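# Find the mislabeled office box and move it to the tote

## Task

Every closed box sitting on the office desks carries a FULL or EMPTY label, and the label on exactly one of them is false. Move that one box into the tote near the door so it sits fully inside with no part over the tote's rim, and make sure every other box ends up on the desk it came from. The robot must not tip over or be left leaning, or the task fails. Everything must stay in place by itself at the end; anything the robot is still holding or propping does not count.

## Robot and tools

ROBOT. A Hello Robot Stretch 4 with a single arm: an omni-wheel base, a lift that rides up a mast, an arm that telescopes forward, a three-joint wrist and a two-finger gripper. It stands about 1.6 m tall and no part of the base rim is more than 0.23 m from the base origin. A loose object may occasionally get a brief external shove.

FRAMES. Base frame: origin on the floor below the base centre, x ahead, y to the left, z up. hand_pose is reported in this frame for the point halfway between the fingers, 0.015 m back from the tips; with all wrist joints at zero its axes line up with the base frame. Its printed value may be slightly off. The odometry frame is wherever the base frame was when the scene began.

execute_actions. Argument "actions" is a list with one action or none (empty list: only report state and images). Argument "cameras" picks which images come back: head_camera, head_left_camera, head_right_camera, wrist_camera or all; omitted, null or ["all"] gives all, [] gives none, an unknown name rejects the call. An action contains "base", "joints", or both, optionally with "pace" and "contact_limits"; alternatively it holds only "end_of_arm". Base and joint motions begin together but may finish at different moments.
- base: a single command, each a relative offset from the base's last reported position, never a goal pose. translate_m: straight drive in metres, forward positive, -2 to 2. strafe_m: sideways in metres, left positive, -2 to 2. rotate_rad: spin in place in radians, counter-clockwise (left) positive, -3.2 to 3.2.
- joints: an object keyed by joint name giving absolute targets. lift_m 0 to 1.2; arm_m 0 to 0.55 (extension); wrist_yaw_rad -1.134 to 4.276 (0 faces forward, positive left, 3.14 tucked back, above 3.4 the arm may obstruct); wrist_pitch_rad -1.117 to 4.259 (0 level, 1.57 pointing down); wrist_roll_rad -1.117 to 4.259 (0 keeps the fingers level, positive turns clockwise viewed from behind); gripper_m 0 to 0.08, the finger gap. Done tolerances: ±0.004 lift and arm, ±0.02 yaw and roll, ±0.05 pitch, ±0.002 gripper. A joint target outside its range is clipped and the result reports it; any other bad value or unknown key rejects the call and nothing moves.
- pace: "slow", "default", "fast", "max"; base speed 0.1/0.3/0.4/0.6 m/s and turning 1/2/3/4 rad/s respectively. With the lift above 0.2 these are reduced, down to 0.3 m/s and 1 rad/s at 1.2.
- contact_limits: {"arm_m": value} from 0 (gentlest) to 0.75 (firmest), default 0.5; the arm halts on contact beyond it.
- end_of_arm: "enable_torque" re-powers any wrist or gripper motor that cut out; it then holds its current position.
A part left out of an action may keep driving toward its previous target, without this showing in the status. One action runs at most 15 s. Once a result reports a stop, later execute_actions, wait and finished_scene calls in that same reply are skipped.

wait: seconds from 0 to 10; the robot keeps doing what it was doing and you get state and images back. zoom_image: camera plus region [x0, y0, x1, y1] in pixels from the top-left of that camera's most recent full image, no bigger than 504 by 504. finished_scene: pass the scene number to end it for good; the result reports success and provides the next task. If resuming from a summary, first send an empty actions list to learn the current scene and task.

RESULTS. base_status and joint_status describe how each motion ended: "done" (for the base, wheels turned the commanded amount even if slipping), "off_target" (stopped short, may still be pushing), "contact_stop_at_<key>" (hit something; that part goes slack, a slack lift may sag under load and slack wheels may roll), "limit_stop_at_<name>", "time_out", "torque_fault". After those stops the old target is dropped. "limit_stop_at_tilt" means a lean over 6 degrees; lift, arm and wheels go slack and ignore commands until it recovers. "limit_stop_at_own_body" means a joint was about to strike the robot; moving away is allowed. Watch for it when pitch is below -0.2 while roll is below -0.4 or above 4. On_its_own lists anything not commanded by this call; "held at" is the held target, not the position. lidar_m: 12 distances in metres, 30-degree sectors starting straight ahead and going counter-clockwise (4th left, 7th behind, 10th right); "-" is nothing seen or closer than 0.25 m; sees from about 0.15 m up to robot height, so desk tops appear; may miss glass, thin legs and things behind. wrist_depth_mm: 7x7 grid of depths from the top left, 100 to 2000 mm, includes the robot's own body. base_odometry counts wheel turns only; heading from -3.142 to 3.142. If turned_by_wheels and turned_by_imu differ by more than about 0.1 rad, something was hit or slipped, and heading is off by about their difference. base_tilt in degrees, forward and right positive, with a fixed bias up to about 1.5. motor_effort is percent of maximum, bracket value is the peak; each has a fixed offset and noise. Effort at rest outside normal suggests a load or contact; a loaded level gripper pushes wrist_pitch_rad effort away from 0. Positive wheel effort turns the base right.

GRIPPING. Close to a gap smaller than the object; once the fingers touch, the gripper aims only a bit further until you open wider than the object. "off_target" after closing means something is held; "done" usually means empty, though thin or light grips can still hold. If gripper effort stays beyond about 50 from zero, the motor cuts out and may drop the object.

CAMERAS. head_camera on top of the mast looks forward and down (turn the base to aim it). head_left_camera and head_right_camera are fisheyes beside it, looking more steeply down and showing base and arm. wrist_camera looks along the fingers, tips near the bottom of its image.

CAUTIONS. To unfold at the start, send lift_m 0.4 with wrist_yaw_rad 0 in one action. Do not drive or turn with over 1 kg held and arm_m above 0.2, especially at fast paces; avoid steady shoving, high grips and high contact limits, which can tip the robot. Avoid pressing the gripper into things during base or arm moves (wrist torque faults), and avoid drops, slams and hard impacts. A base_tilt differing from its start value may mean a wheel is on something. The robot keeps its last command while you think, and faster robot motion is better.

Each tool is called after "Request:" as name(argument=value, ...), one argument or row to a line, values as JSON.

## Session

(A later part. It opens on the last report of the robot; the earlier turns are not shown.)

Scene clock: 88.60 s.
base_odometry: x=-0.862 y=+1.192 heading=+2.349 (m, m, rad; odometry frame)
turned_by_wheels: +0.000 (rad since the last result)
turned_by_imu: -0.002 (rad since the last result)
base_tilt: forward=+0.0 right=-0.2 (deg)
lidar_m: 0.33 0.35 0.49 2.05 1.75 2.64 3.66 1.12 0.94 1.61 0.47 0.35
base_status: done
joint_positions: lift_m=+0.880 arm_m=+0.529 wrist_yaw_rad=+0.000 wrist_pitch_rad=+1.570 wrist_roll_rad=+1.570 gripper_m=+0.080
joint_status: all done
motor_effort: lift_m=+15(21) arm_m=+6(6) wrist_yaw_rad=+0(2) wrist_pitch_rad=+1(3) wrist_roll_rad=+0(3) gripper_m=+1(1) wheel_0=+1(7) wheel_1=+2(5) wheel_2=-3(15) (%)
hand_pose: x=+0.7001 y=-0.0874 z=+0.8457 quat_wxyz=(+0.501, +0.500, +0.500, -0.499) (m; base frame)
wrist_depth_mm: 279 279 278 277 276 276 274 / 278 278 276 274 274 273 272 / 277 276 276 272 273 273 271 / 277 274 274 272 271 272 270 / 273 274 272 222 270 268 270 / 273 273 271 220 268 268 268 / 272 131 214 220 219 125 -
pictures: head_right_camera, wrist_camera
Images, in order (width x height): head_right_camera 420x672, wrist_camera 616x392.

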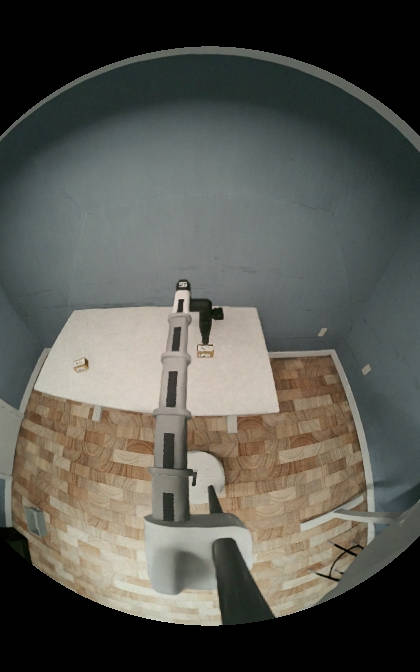

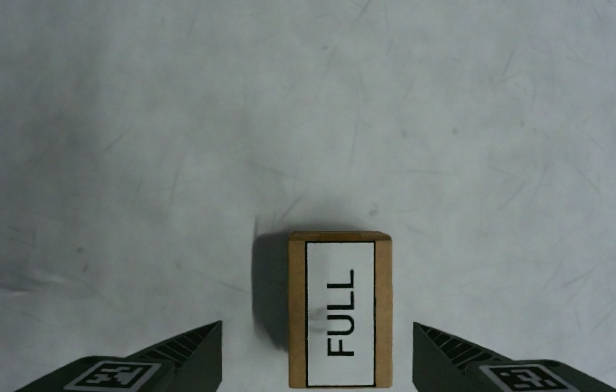

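Request:
execute_actions(
  actions=[
    {"joints":{"lift_m":0.78,"arm_m":0.512}},
  ],
  cameras=[],
)

Request:
execute_actions(
  actions=[
    {"joints":{"gripper_m":0.03}},
  ],
  cameras=[],
)

Request:
execute_actions(
  actions=[
    {"joints":{"lift_m":0.81,"wrist_pitch_rad":0.8}},
  ],
  cameras=[],
)

Scene clock: 94.30 s.
base_odometry: x=-0.862 y=+1.192 heading=+2.349 (m, m, rad; odometry frame)
turned_by_wheels: +0.000 (rad since the last result)
turned_by_imu: -0.001 (rad since the last result)
base_tilt: forward=-0.1 right=-0.3 (deg)
lidar_m: 0.32 0.33 0.50 2.07 1.76 2.61 3.69 1.14 0.93 1.62 0.47 0.35
base_status: not commanded
joint_positions: lift_m=+0.780 arm_m=+0.513 wrist_yaw_rad=+0.000 wrist_pitch_rad=+1.570 wrist_roll_rad=+1.570 gripper_m=+0.080
joint_status: all done
motor_effort: lift_m=+15(16) arm_m=-6(5) wrist_yaw_rad=+2(1) wrist_pitch_rad=+0(1) wrist_roll_rad=+2(0) gripper_m=+1(1) wheel_0=+1(1) wheel_1=+2(2) wheel_2=-3(3) (%)
hand_pose: x=+0.6841 y=-0.0874 z=+0.7458 quat_wxyz=(+0.500, +0.500, +0.500, -0.500) (m; base frame)
wrist_depth_mm: 177 177 176 175 175 174 - / 176 176 175 175 174 173 173 / 176 174 174 173 173 173 172 / 175 173 173 172 172 171 171 / 173 173 172 138 171 170 170 / 173 172 121 121 121 170 170 / 172 131 121 120 121 125 -
pictures: none
No camera images: the call's "cameras" was empty. Leave "cameras" out to get every camera's image.

Scene clock: 95.30 s.
base_odometry: x=-0.862 y=+1.192 heading=+2.349 (m, m, rad; odometry frame)
turned_by_wheels: +0.000 (rad since the last result)
turned_by_imu: +0.000 (rad since the last result)
base_tilt: forward=-0.1 right=-0.2 (deg)
lidar_m: 0.33 0.34 0.49 2.07 1.76 2.63 3.69 1.15 0.93 1.62 0.46 0.35
base_status: not commanded
joint_positions: lift_m=+0.780 arm_m=+0.513 wrist_yaw_rad=+0.000 wrist_pitch_rad=+1.570 wrist_roll_rad=+1.570 gripper_m=+0.059
joint_status: gripper_m off_target (ended at +0.059, target +0.030)
on_its_own: gripper_m is held at +0.053, not at your +0.030, by its contact guard: the fingers met something
motor_effort: lift_m=+15(15) arm_m=-6(6) wrist_yaw_rad=-1(0) wrist_pitch_rad=+1(2) wrist_roll_rad=+2(1) gripper_m=-40(45) wheel_0=+1(1) wheel_1=+2(2) wheel_2=-3(3) (%)
hand_pose: x=+0.6841 y=-0.0874 z=+0.7458 quat_wxyz=(+0.500, +0.500, +0.500, -0.500) (m; base frame)
wrist_depth_mm: 177 177 176 175 175 174 - / 176 175 175 174 174 173 173 / 176 175 174 173 173 172 172 / 175 173 174 173 172 171 171 / 174 173 173 142 171 171 170 / 172 172 172 121 121 170 170 / 172 171 121 121 120 169 -
pictures: none
No camera images: the call's "cameras" was empty. Leave "cameras" out to get every camera's image.

Scene clock: 96.30 s.
base_odometry: x=-0.862 y=+1.192 heading=+2.349 (m, m, rad; odometry frame)
turned_by_wheels: +0.000 (rad since the last result)
turned_by_imu: +0.000 (rad since the last result)
base_tilt: forward=-0.1 right=-0.3 (deg)
lidar_m: 0.32 0.36 0.51 2.05 1.77 2.62 3.68 1.13 0.95 1.61 0.46 0.35
base_status: not commanded
joint_positions: lift_m=+0.810 arm_m=+0.513 wrist_yaw_rad=+0.000 wrist_pitch_rad=+0.804 wrist_roll_rad=+1.570 gripper_m=+0.059
joint_status: all done
on_its_own: gripper_m is held at +0.053, not at your +0.030, by its contact guard: the fingers met something
motor_effort: lift_m=+21(23) arm_m=-5(6) wrist_yaw_rad=-1(1) wrist_pitch_rad=-10(11) wrist_roll_rad=+0(1) gripper_m=-39(40) wheel_0=+2(1) wheel_1=+2(2) wheel_2=-3(3) (%)
hand_pose: x=+0.8315 y=-0.0874 z=+0.8348 quat_wxyz=(+0.651, +0.650, +0.277, -0.276) (m; base frame)
wrist_depth_mm: 353 407 407 317 257 215 191 / 351 404 410 314 255 214 192 / 349 407 402 315 255 213 191 / 347 404 402 312 254 213 191 / 347 404 397 141 234 212 190 / 349 402 397 121 121 212 189 / 349 379 121 120 120 197 188
pictures: none
No camera images: the call's "cameras" was empty. Leave "cameras" out to get every camera's image.

Heavier: correct.

Request:
execute_actions(
  actions=[
    {"joints":{"lift_m":0.781,"wrist_pitch_rad":1.57},"pace":"slow"},
  ],
  cameras=[],
)

Request:
execute_actions(
  actions=[
    {"joints":{"gripper_m":0.08}},
  ],
  cameras=[],
)

Request:
execute_actions(
  actions=[
    {"joints":{"lift_m":0.85},"pace":"fast"},
  ],
  cameras=[],
)

Request:
execute_actions(
  actions=[
    {"base":{"strafe_m":0.77},"joints":{"arm_m":0.40,"lift_m":0.88,"wrist_roll_rad":1.35},"pace":"fast"},
  ],
  cameras=["wrist_camera","head_left_camera"],
)

Scene clock: 105.90 s.
base_odometry: x=-0.862 y=+1.192 heading=+2.349 (m, m, rad; odometry frame)
turned_by_wheels: +0.000 (rad since the last result)
turned_by_imu: -0.001 (rad since the last result)
base_tilt: forward=-0.1 right=-0.3 (deg)
lidar_m: 0.33 0.34 0.50 2.05 1.76 2.63 3.69 1.13 0.94 1.61 0.45 0.33
base_status: not commanded
joint_positions: lift_m=+0.781 arm_m=+0.513 wrist_yaw_rad=+0.000 wrist_pitch_rad=+1.570 wrist_roll_rad=+1.570 gripper_m=+0.059
joint_status: all done
on_its_own: gripper_m is held at +0.053, not at your +0.030, by its contact guard: the fingers met something
motor_effort: lift_m=+15(20) arm_m=-5(5) wrist_yaw_rad=+1(1) wrist_pitch_rad=+1(10) wrist_roll_rad=+1(2) gripper_m=-40(40) wheel_0=+1(1) wheel_1=+2(2) wheel_2=-3(3) (%)
hand_pose: x=+0.6841 y=-0.0874 z=+0.7467 quat_wxyz=(+0.501, +0.500, +0.500, -0.499) (m; base frame)
wrist_depth_mm: 177 176 176 176 175 174 - / 177 176 175 175 174 174 173 / 176 175 174 174 173 172 172 / 174 174 174 173 173 172 172 / 173 173 172 141 172 171 171 / 173 173 172 121 121 170 170 / 172 172 121 121 120 169 -
pictures: none
No camera images: the call's "cameras" was empty. Leave "cameras" out to get every camera's image.

Scene clock: 106.83 s.
base_odometry: x=-0.862 y=+1.192 heading=+2.349 (m, m, rad; odometry frame)
turned_by_wheels: +0.000 (rad since the last result)
turned_by_imu: +0.000 (rad since the last result)
base_tilt: forward=-0.1 right=-0.4 (deg)
lidar_m: 0.32 0.34 0.50 2.06 1.78 2.62 3.68 1.13 0.94 1.61 0.46 0.34
base_status: not commanded
joint_positions: lift_m=+0.781 arm_m=+0.513 wrist_yaw_rad=+0.000 wrist_pitch_rad=+1.570 wrist_roll_rad=+1.570 gripper_m=+0.080
joint_status: all done
motor_effort: lift_m=+15(15) arm_m=-6(5) wrist_yaw_rad=-1(1) wrist_pitch_rad=+1(1) wrist_roll_rad=+1(1) gripper_m=+2(38) wheel_0=+1(1) wheel_1=+2(2) wheel_2=-3(3) (%)
hand_pose: x=+0.6841 y=-0.0874 z=+0.7467 quat_wxyz=(+0.500, +0.500, +0.500, -0.500) (m; base frame)
wrist_depth_mm: 178 177 177 176 176 175 - / 177 177 176 175 175 174 174 / 176 175 175 175 175 174 173 / 176 175 174 174 174 173 172 / 175 174 173 139 172 172 172 / 174 173 157 122 122 171 171 / 173 131 122 121 121 125 -
pictures: none
No camera images: the call's "cameras" was empty. Leave "cameras" out to get every camera's image.

Scene clock: 107.87 s.
base_odometry: x=-0.862 y=+1.192 heading=+2.349 (m, m, rad; odometry frame)
turned_by_wheels: +0.000 (rad since the last result)
turned_by_imu: +0.000 (rad since the last result)
base_tilt: forward=-0.1 right=-0.4 (deg)
lidar_m: 0.32 0.34 0.48 2.06 1.77 2.62 3.68 1.14 0.94 1.61 0.45 0.35
base_status: not commanded
joint_positions: lift_m=+0.850 arm_m=+0.513 wrist_yaw_rad=+0.000 wrist_pitch_rad=+1.570 wrist_roll_rad=+1.570 gripper_m=+0.080
joint_status: all done
motor_effort: lift_m=+20(24) arm_m=-5(5) wrist_yaw_rad=+0(0) wrist_pitch_rad=+1(1) wrist_roll_rad=+2(4) gripper_m=+2(2) wheel_0=+2(1) wheel_1=+2(2) wheel_2=-3(3) (%)
hand_pose: x=+0.6841 y=-0.0874 z=+0.8153 quat_wxyz=(+0.500, +0.500, +0.500, -0.500) (m; base frame)
wrist_depth_mm: 249 248 247 245 246 244 243 / 247 247 245 245 244 243 243 / 246 246 244 244 243 242 241 / 245 243 244 242 242 241 241 / 244 243 243 191 240 240 238 / 243 242 242 191 240 240 237 / 240 131 174 189 190 125 -
pictures: none
No camera images: the call's "cameras" was empty. Leave "cameras" out to get every camera's image.

Scene clock: 111.10 s.
base_odometry: x=-1.410 y=+0.651 heading=+2.349 (m, m, rad; odometry frame)
turned_by_wheels: +0.000 (rad since the last result)
turned_by_imu: +0.001 (rad since the last result)
base_tilt: forward=-0.1 right=-0.2 (deg)
lidar_m: 0.35 0.39 1.39 1.27 1.16 1.09 3.65 2.25 1.65 1.98 0.51 0.37
base_status: done
joint_positions: lift_m=+0.880 arm_m=+0.401 wrist_yaw_rad=+0.000 wrist_pitch_rad=+1.570 wrist_roll_rad=+1.350 gripper_m=+0.080
joint_status: all done
motor_effort: lift_m=+20(23) arm_m=-6(2) wrist_yaw_rad=+2(1) wrist_pitch_rad=+0(2) wrist_roll_rad=+1(5) gripper_m=+1(2) wheel_0=-1(13) wheel_1=-1(10) wheel_2=+0(6) (%)
hand_pose: x=+0.5721 y=-0.0874 z=+0.8454 quat_wxyz=(+0.552, +0.442, +0.552, -0.442) (m; base frame)
wrist_depth_mm: 279 278 278 278 276 274 274 / 279 278 277 276 273 273 273 / 276 277 276 274 273 272 272 / 276 274 274 273 272 271 271 / 273 273 271 221 271 270 270 / 272 272 271 221 271 270 268 / 274 131 213 268 266 125 -
pictures: head_left_camera, wrist_camera
Images, in order (width x height): head_left_camera 420x672, wrist_camera 616x392.

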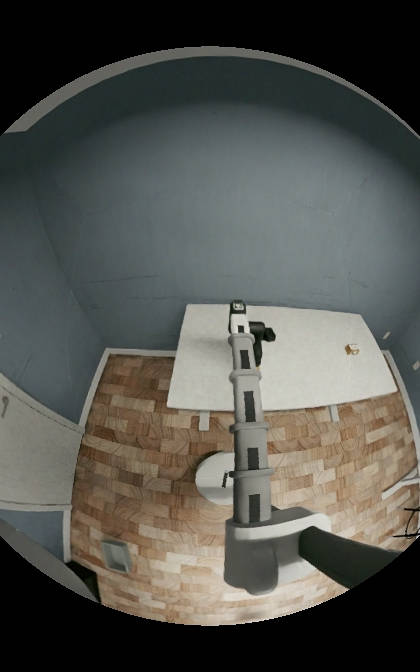

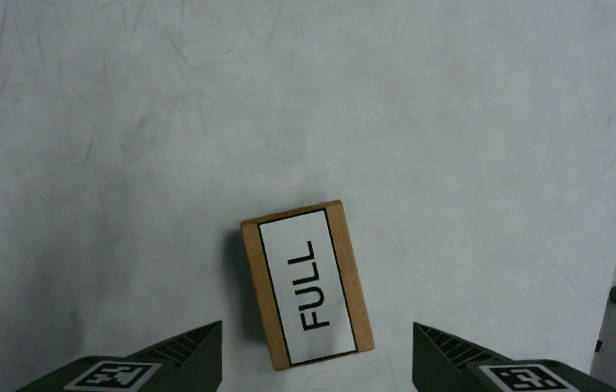

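Request:
execute_actions(
  actions=[
    {"joints":{"lift_m":0.78,"arm_m":0.405,"wrist_roll_rad":1.13}},
  ],
  cameras=[],
)

Request:
execute_actions(
  actions=[
    {"joints":{"gripper_m":0.03}},
  ],
  cameras=[],
)

Request:
execute_actions(
  actions=[
    {"joints":{"lift_m":0.81,"wrist_pitch_rad":0.8}},
  ],
  cameras=[],
)

Scene clock: 117.10 s.
base_odometry: x=-1.410 y=+0.651 heading=+2.349 (m, m, rad; odometry frame)
turned_by_wheels: +0.000 (rad since the last result)
turned_by_imu: -0.001 (rad since the last result)
base_tilt: forward=-0.1 right=-0.3 (deg)
lidar_m: 0.33 0.38 1.38 1.28 1.15 1.10 3.66 2.25 1.65 1.98 0.50 0.36
base_status: not commanded
joint_positions: lift_m=+0.780 arm_m=+0.404 wrist_yaw_rad=+0.000 wrist_pitch_rad=+1.570 wrist_roll_rad=+1.130 gripper_m=+0.080
joint_status: all done
motor_effort: lift_m=+15(17) arm_m=+6(7) wrist_yaw_rad=+0(1) wrist_pitch_rad=+0(0) wrist_roll_rad=-1(3) gripper_m=+2(1) wheel_0=-1(1) wheel_1=-1(1) wheel_2=+0(0) (%)
hand_pose: x=+0.5750 y=-0.0874 z=+0.7458 quat_wxyz=(+0.597, +0.379, +0.597, -0.379) (m; base frame)
wrist_depth_mm: 178 177 176 175 175 174 - / 176 176 175 175 174 173 173 / 176 175 175 173 173 173 173 / 175 174 173 173 173 172 171 / 173 173 172 122 122 171 171 / 173 173 158 121 121 170 169 / 172 131 121 121 121 125 -
pictures: none
No camera images: the call's "cameras" was empty. Leave "cameras" out to get every camera's image.

Scene clock: 118.10 s.
base_odometry: x=-1.410 y=+0.651 heading=+2.349 (m, m, rad; odometry frame)
turned_by_wheels: +0.000 (rad since the last result)
turned_by_imu: +0.000 (rad since the last result)
base_tilt: forward=-0.1 right=-0.3 (deg)
lidar_m: 0.35 0.38 1.39 1.29 1.15 1.08 3.66 2.25 1.65 1.98 0.50 0.38
base_status: not commanded
joint_positions: lift_m=+0.780 arm_m=+0.404 wrist_yaw_rad=+0.000 wrist_pitch_rad=+1.570 wrist_roll_rad=+1.130 gripper_m=+0.059
joint_status: gripper_m off_target (ended at +0.059, target +0.030)
on_its_own: gripper_m is held at +0.053, not at your +0.030, by its contact guard: the fingers met something
motor_effort: lift_m=+15(15) arm_m=+6(6) wrist_yaw_rad=+1(1) wrist_pitch_rad=+0(0) wrist_roll_rad=-1(1) gripper_m=-40(45) wheel_0=-1(1) wheel_1=-1(1) wheel_2=+0(0) (%)
hand_pose: x=+0.5750 y=-0.0874 z=+0.7458 quat_wxyz=(+0.597, +0.379, +0.597, -0.379) (m; base frame)
wrist_depth_mm: 177 176 176 176 175 174 - / 176 176 175 175 174 174 173 / 175 175 175 174 174 173 172 / 175 174 174 173 173 171 172 / 173 174 173 122 122 171 170 / 173 172 171 121 121 170 170 / 172 172 121 121 120 169 -
pictures: none
No camera images: the call's "cameras" was empty. Leave "cameras" out to get every camera's image.

Scene clock: 119.10 s.
base_odometry: x=-1.410 y=+0.651 heading=+2.349 (m, m, rad; odometry frame)
turned_by_wheels: +0.000 (rad since the last result)
turned_by_imu: +0.000 (rad since the last result)
base_tilt: forward=-0.2 right=-0.2 (deg)
lidar_m: 0.35 0.37 1.39 1.27 1.14 1.06 3.67 2.26 1.64 1.98 0.50 0.37
base_status: not commanded
joint_positions: lift_m=+0.810 arm_m=+0.404 wrist_yaw_rad=+0.000 wrist_pitch_rad=+0.802 wrist_roll_rad=+1.130 gripper_m=+0.059
joint_status: all done
on_its_own: gripper_m is held at +0.053, not at your +0.030, by its contact guard: the fingers met something
motor_effort: lift_m=+20(24) arm_m=+6(6) wrist_yaw_rad=+0(0) wrist_pitch_rad=-6(10) wrist_roll_rad=-1(0) gripper_m=-39(40) wheel_0=-1(1) wheel_1=-1(1) wheel_2=+0(1) (%)
hand_pose: x=+0.7227 y=-0.0874 z=+0.8351 quat_wxyz=(+0.777, +0.493, +0.330, -0.209) (m; base frame)
wrist_depth_mm: 410 462 517 430 342 278 248 / 421 480 521 394 317 266 236 / 442 500 469 368 300 253 227 / 455 512 433 338 281 242 217 / 473 517 397 122 122 231 208 / 492 480 370 121 121 219 198 / 517 436 121 121 120 202 191
pictures: none
No camera images: the call's "cameras" was empty. Leave "cameras" out to get every camera's image.

This is it.

Request:
execute_actions(
  actions=[
    {"base":{"translate_m":-0.65},"joints":{"arm_m":0.1,"lift_m":0.83,"wrist_pitch_rad":1.57,"wrist_roll_rad":1.57},"pace":"fast"},
  ],
  cameras=[],
)

Request:
execute_actions(
  actions=[
    {"base":{"rotate_rad":1.52},"joints":{"lift_m":0.4},"pace":"fast"},
  ],
)

Scene clock: 126.50 s.
base_odometry: x=-0.953 y=+0.189 heading=+2.349 (m, m, rad; odometry frame)
turned_by_wheels: +0.000 (rad since the last result)
turned_by_imu: +0.000 (rad since the last result)
base_tilt: forward=-0.2 right=-0.3 (deg)
lidar_m: 0.98 1.07 1.39 0.75 0.77 1.56 2.96 2.30 1.61 1.57 1.39 1.04
base_status: done
joint_positions: lift_m=+0.830 arm_m=+0.101 wrist_yaw_rad=+0.000 wrist_pitch_rad=+1.570 wrist_roll_rad=+1.570 gripper_m=+0.059
joint_status: all done
on_its_own: gripper_m is held at +0.053, not at your +0.030, by its contact guard: the fingers met something
motor_effort: lift_m=+20(21) arm_m=-6(7) wrist_yaw_rad=+2(2) wrist_pitch_rad=+0(4) wrist_roll_rad=+3(6) gripper_m=-39(40) wheel_0=-2(10) wheel_1=+0(7) wheel_2=-1(15) (%)
hand_pose: x=+0.2721 y=-0.0874 z=+0.7953 quat_wxyz=(+0.500, +0.500, +0.500, -0.500) (m; base frame)
wrist_depth_mm: 991 976 976 960 946 960 960 / 976 960 960 976 960 946 946 / 976 976 960 946 960 960 946 / 960 960 946 960 768 741 946 / 946 931 960 122 122 715 569 / 946 946 960 121 121 723 931 / 931 931 121 121 121 723 931
pictures: none
No camera images: the call's "cameras" was empty. Leave "cameras" out to get every camera's image.

Scene clock: 128.67 s.
base_odometry: x=-0.953 y=+0.189 heading=-2.414 (m, m, rad; odometry frame)
turned_by_wheels: +1.520 (rad since the last result)
turned_by_imu: +1.557 (rad since the last result)
base_tilt: forward=-0.1 right=-0.2 (deg)
lidar_m: 0.75 0.76 1.45 2.15 2.24 1.63 1.78 1.47 1.04 1.00 1.03 1.40
base_status: done
joint_positions: lift_m=+0.400 arm_m=+0.101 wrist_yaw_rad=+0.000 wrist_pitch_rad=+1.570 wrist_roll_rad=+1.570 gripper_m=+0.059
joint_status: all done
on_its_own: gripper_m is held at +0.053, not at your +0.030, by its contact guard: the fingers met something
motor_effort: lift_m=+15(18) arm_m=-6(6) wrist_yaw_rad=+1(0) wrist_pitch_rad=+0(0) wrist_roll_rad=+2(0) gripper_m=-40(39) wheel_0=-1(9) wheel_1=+2(6) wheel_2=-1(10) (%)
hand_pose: x=+0.2721 y=-0.0874 z=+0.3658 quat_wxyz=(+0.500, +0.500, +0.500, -0.500) (m; base frame)
wrist_depth_mm: 535 525 525 525 521 517 521 / 530 525 521 517 517 512 512 / 525 517 521 517 521 512 517 / 521 521 525 517 517 324 300 / 521 517 512 122 122 297 296 / 517 521 512 121 121 297 294 / 517 517 121 121 121 294 293
pictures: head_camera, head_left_camera, head_right_camera, wrist_camera
Images, in order (width x height): head_camera 420x560, head_left_camera 420x672, head_right_camera 420x672, wrist_camera 616x392.

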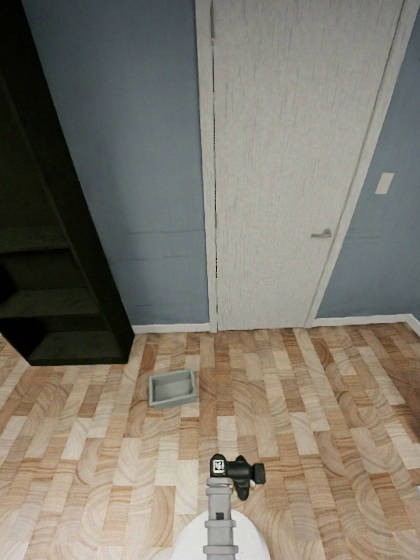

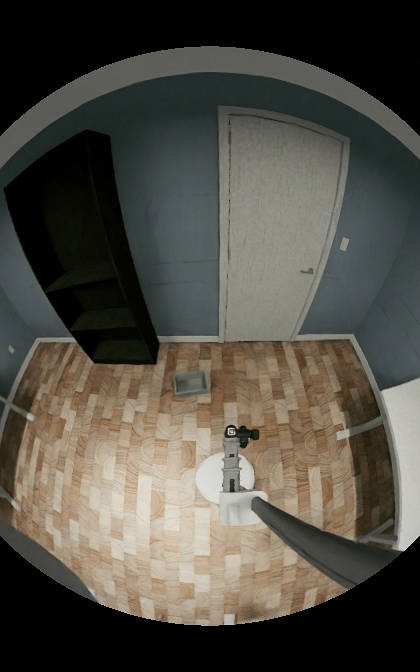

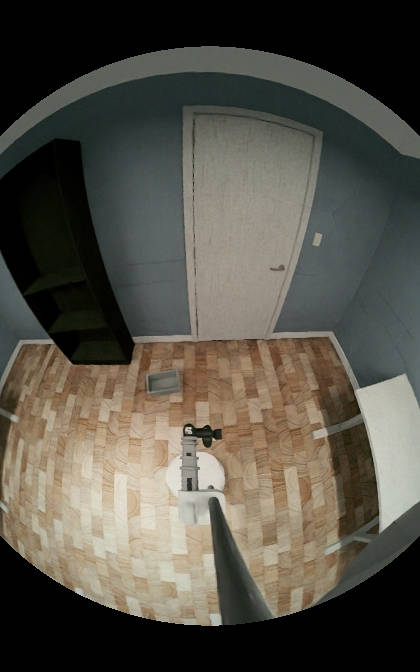

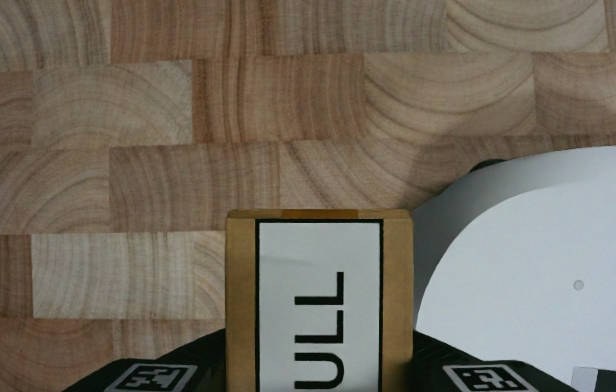

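Request:
execute_actions(
  actions=[
    {"base":{"strafe_m":0.38},"joints":{"arm_m":0.43,"wrist_roll_rad":1.4},"pace":"fast"},
  ],
  cameras=[],
)

Request:
execute_actions(
  actions=[
    {"base":{"translate_m":0.2},"pace":"fast"},
  ],
)

Scene clock: 135.23 s.
base_odometry: x=-0.701 y=-0.095 heading=-2.414 (m, m, rad; odometry frame)
turned_by_wheels: +0.000 (rad since the last result)
turned_by_imu: +0.000 (rad since the last result)
base_tilt: forward=-0.1 right=-0.2 (deg)
lidar_m: 0.69 1.08 1.46 1.77 1.84 1.65 1.69 1.64 1.45 1.39 1.96 0.77
base_status: done
joint_positions: lift_m=+0.400 arm_m=+0.429 wrist_yaw_rad=+0.000 wrist_pitch_rad=+1.570 wrist_roll_rad=+1.400 gripper_m=+0.059
joint_status: all done
on_its_own: gripper_m is held at +0.053, not at your +0.030, by its contact guard: the fingers met something
motor_effort: lift_m=+15(15) arm_m=+6(9) wrist_yaw_rad=+0(0) wrist_pitch_rad=+1(0) wrist_roll_rad=+2(3) gripper_m=-40(40) wheel_0=+2(13) wheel_1=-1(11) wheel_2=+0(3) (%)
hand_pose: x=+0.6000 y=-0.0874 z=+0.3657 quat_wxyz=(+0.541, +0.456, +0.541, -0.455) (m; base frame)
wrist_depth_mm: 535 530 525 521 517 517 521 / 530 525 521 521 521 517 517 / 442 517 517 517 517 508 517 / 452 517 512 512 517 517 512 / 445 512 394 122 122 512 512 / 427 512 392 121 121 508 500 / 415 413 121 121 121 504 504
pictures: none
No camera images: the call's "cameras" was empty. Leave "cameras" out to get every camera's image.

Scene clock: 136.93 s.
base_odometry: x=-0.850 y=-0.228 heading=-2.414 (m, m, rad; odometry frame)
turned_by_wheels: +0.000 (rad since the last result)
turned_by_imu: -0.001 (rad since the last result)
base_tilt: forward=-0.1 right=-0.3 (deg)
lidar_m: 0.54 0.90 1.17 1.75 1.84 1.88 1.88 2.69 1.46 1.40 1.65 0.53
base_status: done
joint_positions: lift_m=+0.400 arm_m=+0.429 wrist_yaw_rad=+0.000 wrist_pitch_rad=+1.570 wrist_roll_rad=+1.400 gripper_m=+0.059
joint_status: not commanded
on_its_own: gripper_m is held at +0.053, not at your +0.030, by its contact guard: the fingers met something
motor_effort: lift_m=+15(15) arm_m=+6(6) wrist_yaw_rad=+1(1) wrist_pitch_rad=+1(1) wrist_roll_rad=+2(2) gripper_m=-40(40) wheel_0=+0(8) wheel_1=+1(7) wheel_2=+0(13) (%)
hand_pose: x=+0.6001 y=-0.0874 z=+0.3657 quat_wxyz=(+0.541, +0.456, +0.541, -0.455) (m; base frame)
wrist_depth_mm: 530 525 521 521 521 517 512 / 525 521 521 521 512 521 521 / 521 521 517 452 521 521 512 / 521 517 512 517 512 508 517 / 517 517 397 122 122 508 508 / 512 512 392 121 121 508 504 / 512 508 121 121 121 504 504
pictures: head_camera, head_left_camera, head_right_camera, wrist_camera
Images, in order (width x height): head_camera 420x560, head_left_camera 420x672, head_right_camera 420x672, wrist_camera 616x392.

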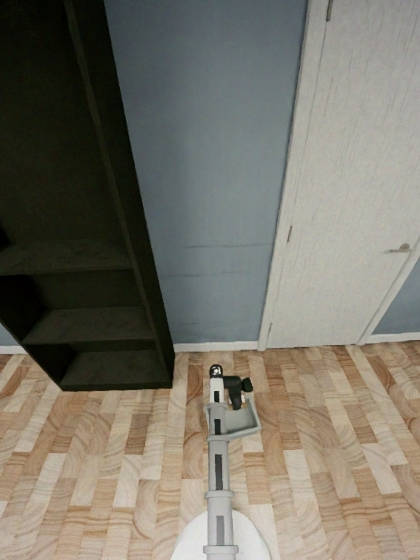

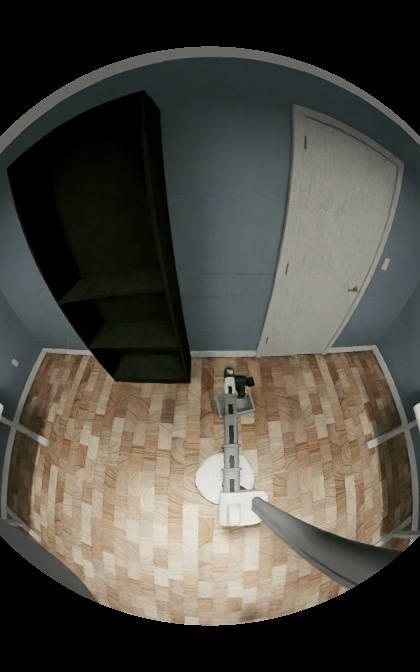

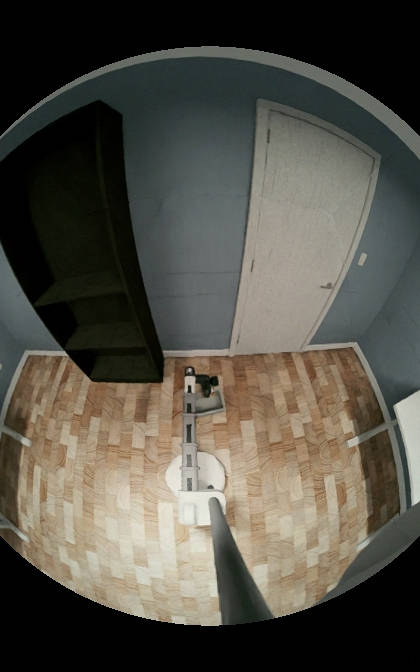

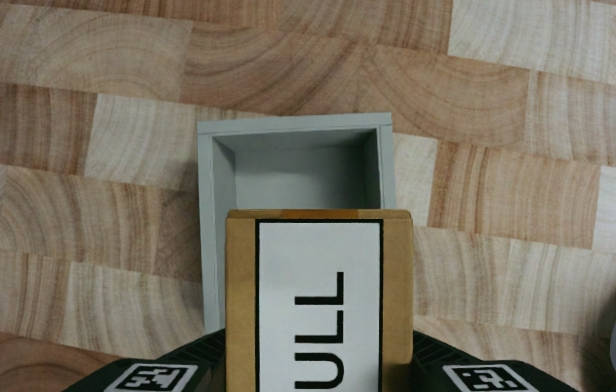

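Request:
execute_actions(
  actions=[
    {"joints":{"arm_m":0.443,"wrist_roll_rad":1.36,"lift_m":0.068}},
  ],
  cameras=[],
)

Request:
execute_actions(
  actions=[
    {"joints":{"gripper_m":0.072}},
  ],
  cameras=[],
)

Request:
execute_actions(
  actions=[
    {"joints":{"lift_m":0.25},"pace":"fast"},
  ],
  cameras=["wrist_camera"],
)

Request:
finished_scene(
  scene=1,
)

Scene clock: 146.27 s.
base_odometry: x=-0.850 y=-0.228 heading=-2.414 (m, m, rad; odometry frame)
turned_by_wheels: +0.000 (rad since the last result)
turned_by_imu: -0.001 (rad since the last result)
base_tilt: forward=+0.0 right=-0.3 (deg)
lidar_m: 0.52 0.88 1.16 1.77 1.84 1.88 1.91 2.71 1.45 1.40 1.64 1.18
base_status: not commanded
joint_positions: lift_m=+0.068 arm_m=+0.442 wrist_yaw_rad=+0.000 wrist_pitch_rad=+1.570 wrist_roll_rad=+1.360 gripper_m=+0.059
joint_status: all done
on_its_own: gripper_m is held at +0.053, not at your +0.030, by its contact guard: the fingers met something
motor_effort: lift_m=+15(16) arm_m=+6(3) wrist_yaw_rad=+2(0) wrist_pitch_rad=+0(0) wrist_roll_rad=+1(2) gripper_m=-40(40) wheel_0=+0(1) wheel_1=+1(1) wheel_2=+0(0) (%)
hand_pose: x=+0.6130 y=-0.0874 z=+0.0338 quat_wxyz=(+0.550, +0.445, +0.550, -0.445) (m; base frame)
wrist_depth_mm: 123 159 162 162 163 160 - / 124 180 180 180 179 178 137 / 121 179 179 179 178 178 138 / 121 178 178 178 178 176 138 / 121 178 177 122 122 176 138 / 123 177 177 121 121 175 138 / 122 154 121 121 121 150 -
pictures: none
No camera images: the call's "cameras" was empty. Leave "cameras" out to get every camera's image.

Scene clock: 147.07 s.
base_odometry: x=-0.850 y=-0.228 heading=-2.414 (m, m, rad; odometry frame)
turned_by_wheels: +0.000 (rad since the last result)
turned_by_imu: +0.000 (rad since the last result)
base_tilt: forward=-0.1 right=-0.4 (deg)
lidar_m: 0.52 0.89 1.18 1.76 1.83 1.90 1.90 2.72 1.46 1.39 1.64 1.19
base_status: not commanded
joint_positions: lift_m=+0.068 arm_m=+0.442 wrist_yaw_rad=+0.000 wrist_pitch_rad=+1.570 wrist_roll_rad=+1.360 gripper_m=+0.072
joint_status: all done
motor_effort: lift_m=+15(15) arm_m=+6(6) wrist_yaw_rad=+0(1) wrist_pitch_rad=+0(0) wrist_roll_rad=-3(1) gripper_m=+2(39) wheel_0=+1(0) wheel_1=+1(1) wheel_2=+0(0) (%)
hand_pose: x=+0.6130 y=-0.0874 z=+0.0338 quat_wxyz=(+0.550, +0.445, +0.550, -0.445) (m; base frame)
wrist_depth_mm: 123 159 162 163 163 160 - / 124 179 180 179 179 178 137 / 121 180 180 179 178 177 138 / 121 179 179 178 178 177 138 / 121 178 178 127 127 177 138 / 123 177 176 126 126 175 137 / 122 145 126 126 126 129 -
pictures: none
No camera images: the call's "cameras" was empty. Leave "cameras" out to get every camera's image.

Scene clock: 148.57 s.
base_odometry: x=-0.850 y=-0.228 heading=-2.414 (m, m, rad; odometry frame)
turned_by_wheels: +0.000 (rad since the last result)
turned_by_imu: +0.000 (rad since the last result)
base_tilt: forward=-0.1 right=-0.3 (deg)
lidar_m: 0.52 0.89 1.18 1.77 1.84 1.88 1.89 2.69 1.46 1.39 1.65 0.53
base_status: not commanded
joint_positions: lift_m=+0.250 arm_m=+0.442 wrist_yaw_rad=+0.000 wrist_pitch_rad=+1.570 wrist_roll_rad=+1.360 gripper_m=+0.072
joint_status: all done
motor_effort: lift_m=+20(21) arm_m=+6(6) wrist_yaw_rad=+0(1) wrist_pitch_rad=+0(1) wrist_roll_rad=-1(1) gripper_m=+2(2) wheel_0=+0(0) wheel_1=+1(1) wheel_2=+0(0) (%)
hand_pose: x=+0.6130 y=-0.0874 z=+0.2153 quat_wxyz=(+0.550, +0.445, +0.550, -0.445) (m; base frame)
wrist_depth_mm: 370 370 370 370 368 366 366 / 370 370 258 262 263 364 366 / 368 368 325 362 338 366 362 / 366 366 355 359 359 362 364 / 364 364 355 309 357 357 357 / 362 359 351 309 357 353 355 / 364 240 144 355 353 129 355
pictures: wrist_camera
Images, in order (width x height): wrist_camera 616x392.

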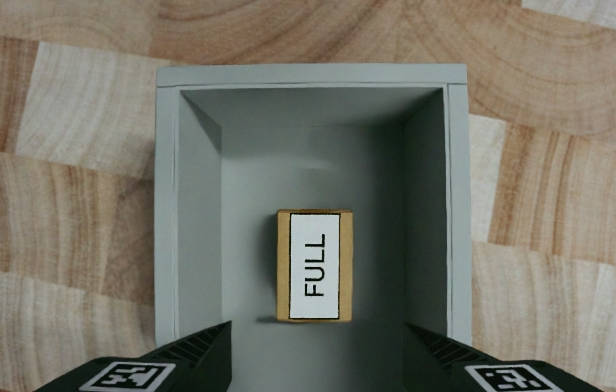

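The scene is finished: the task was done.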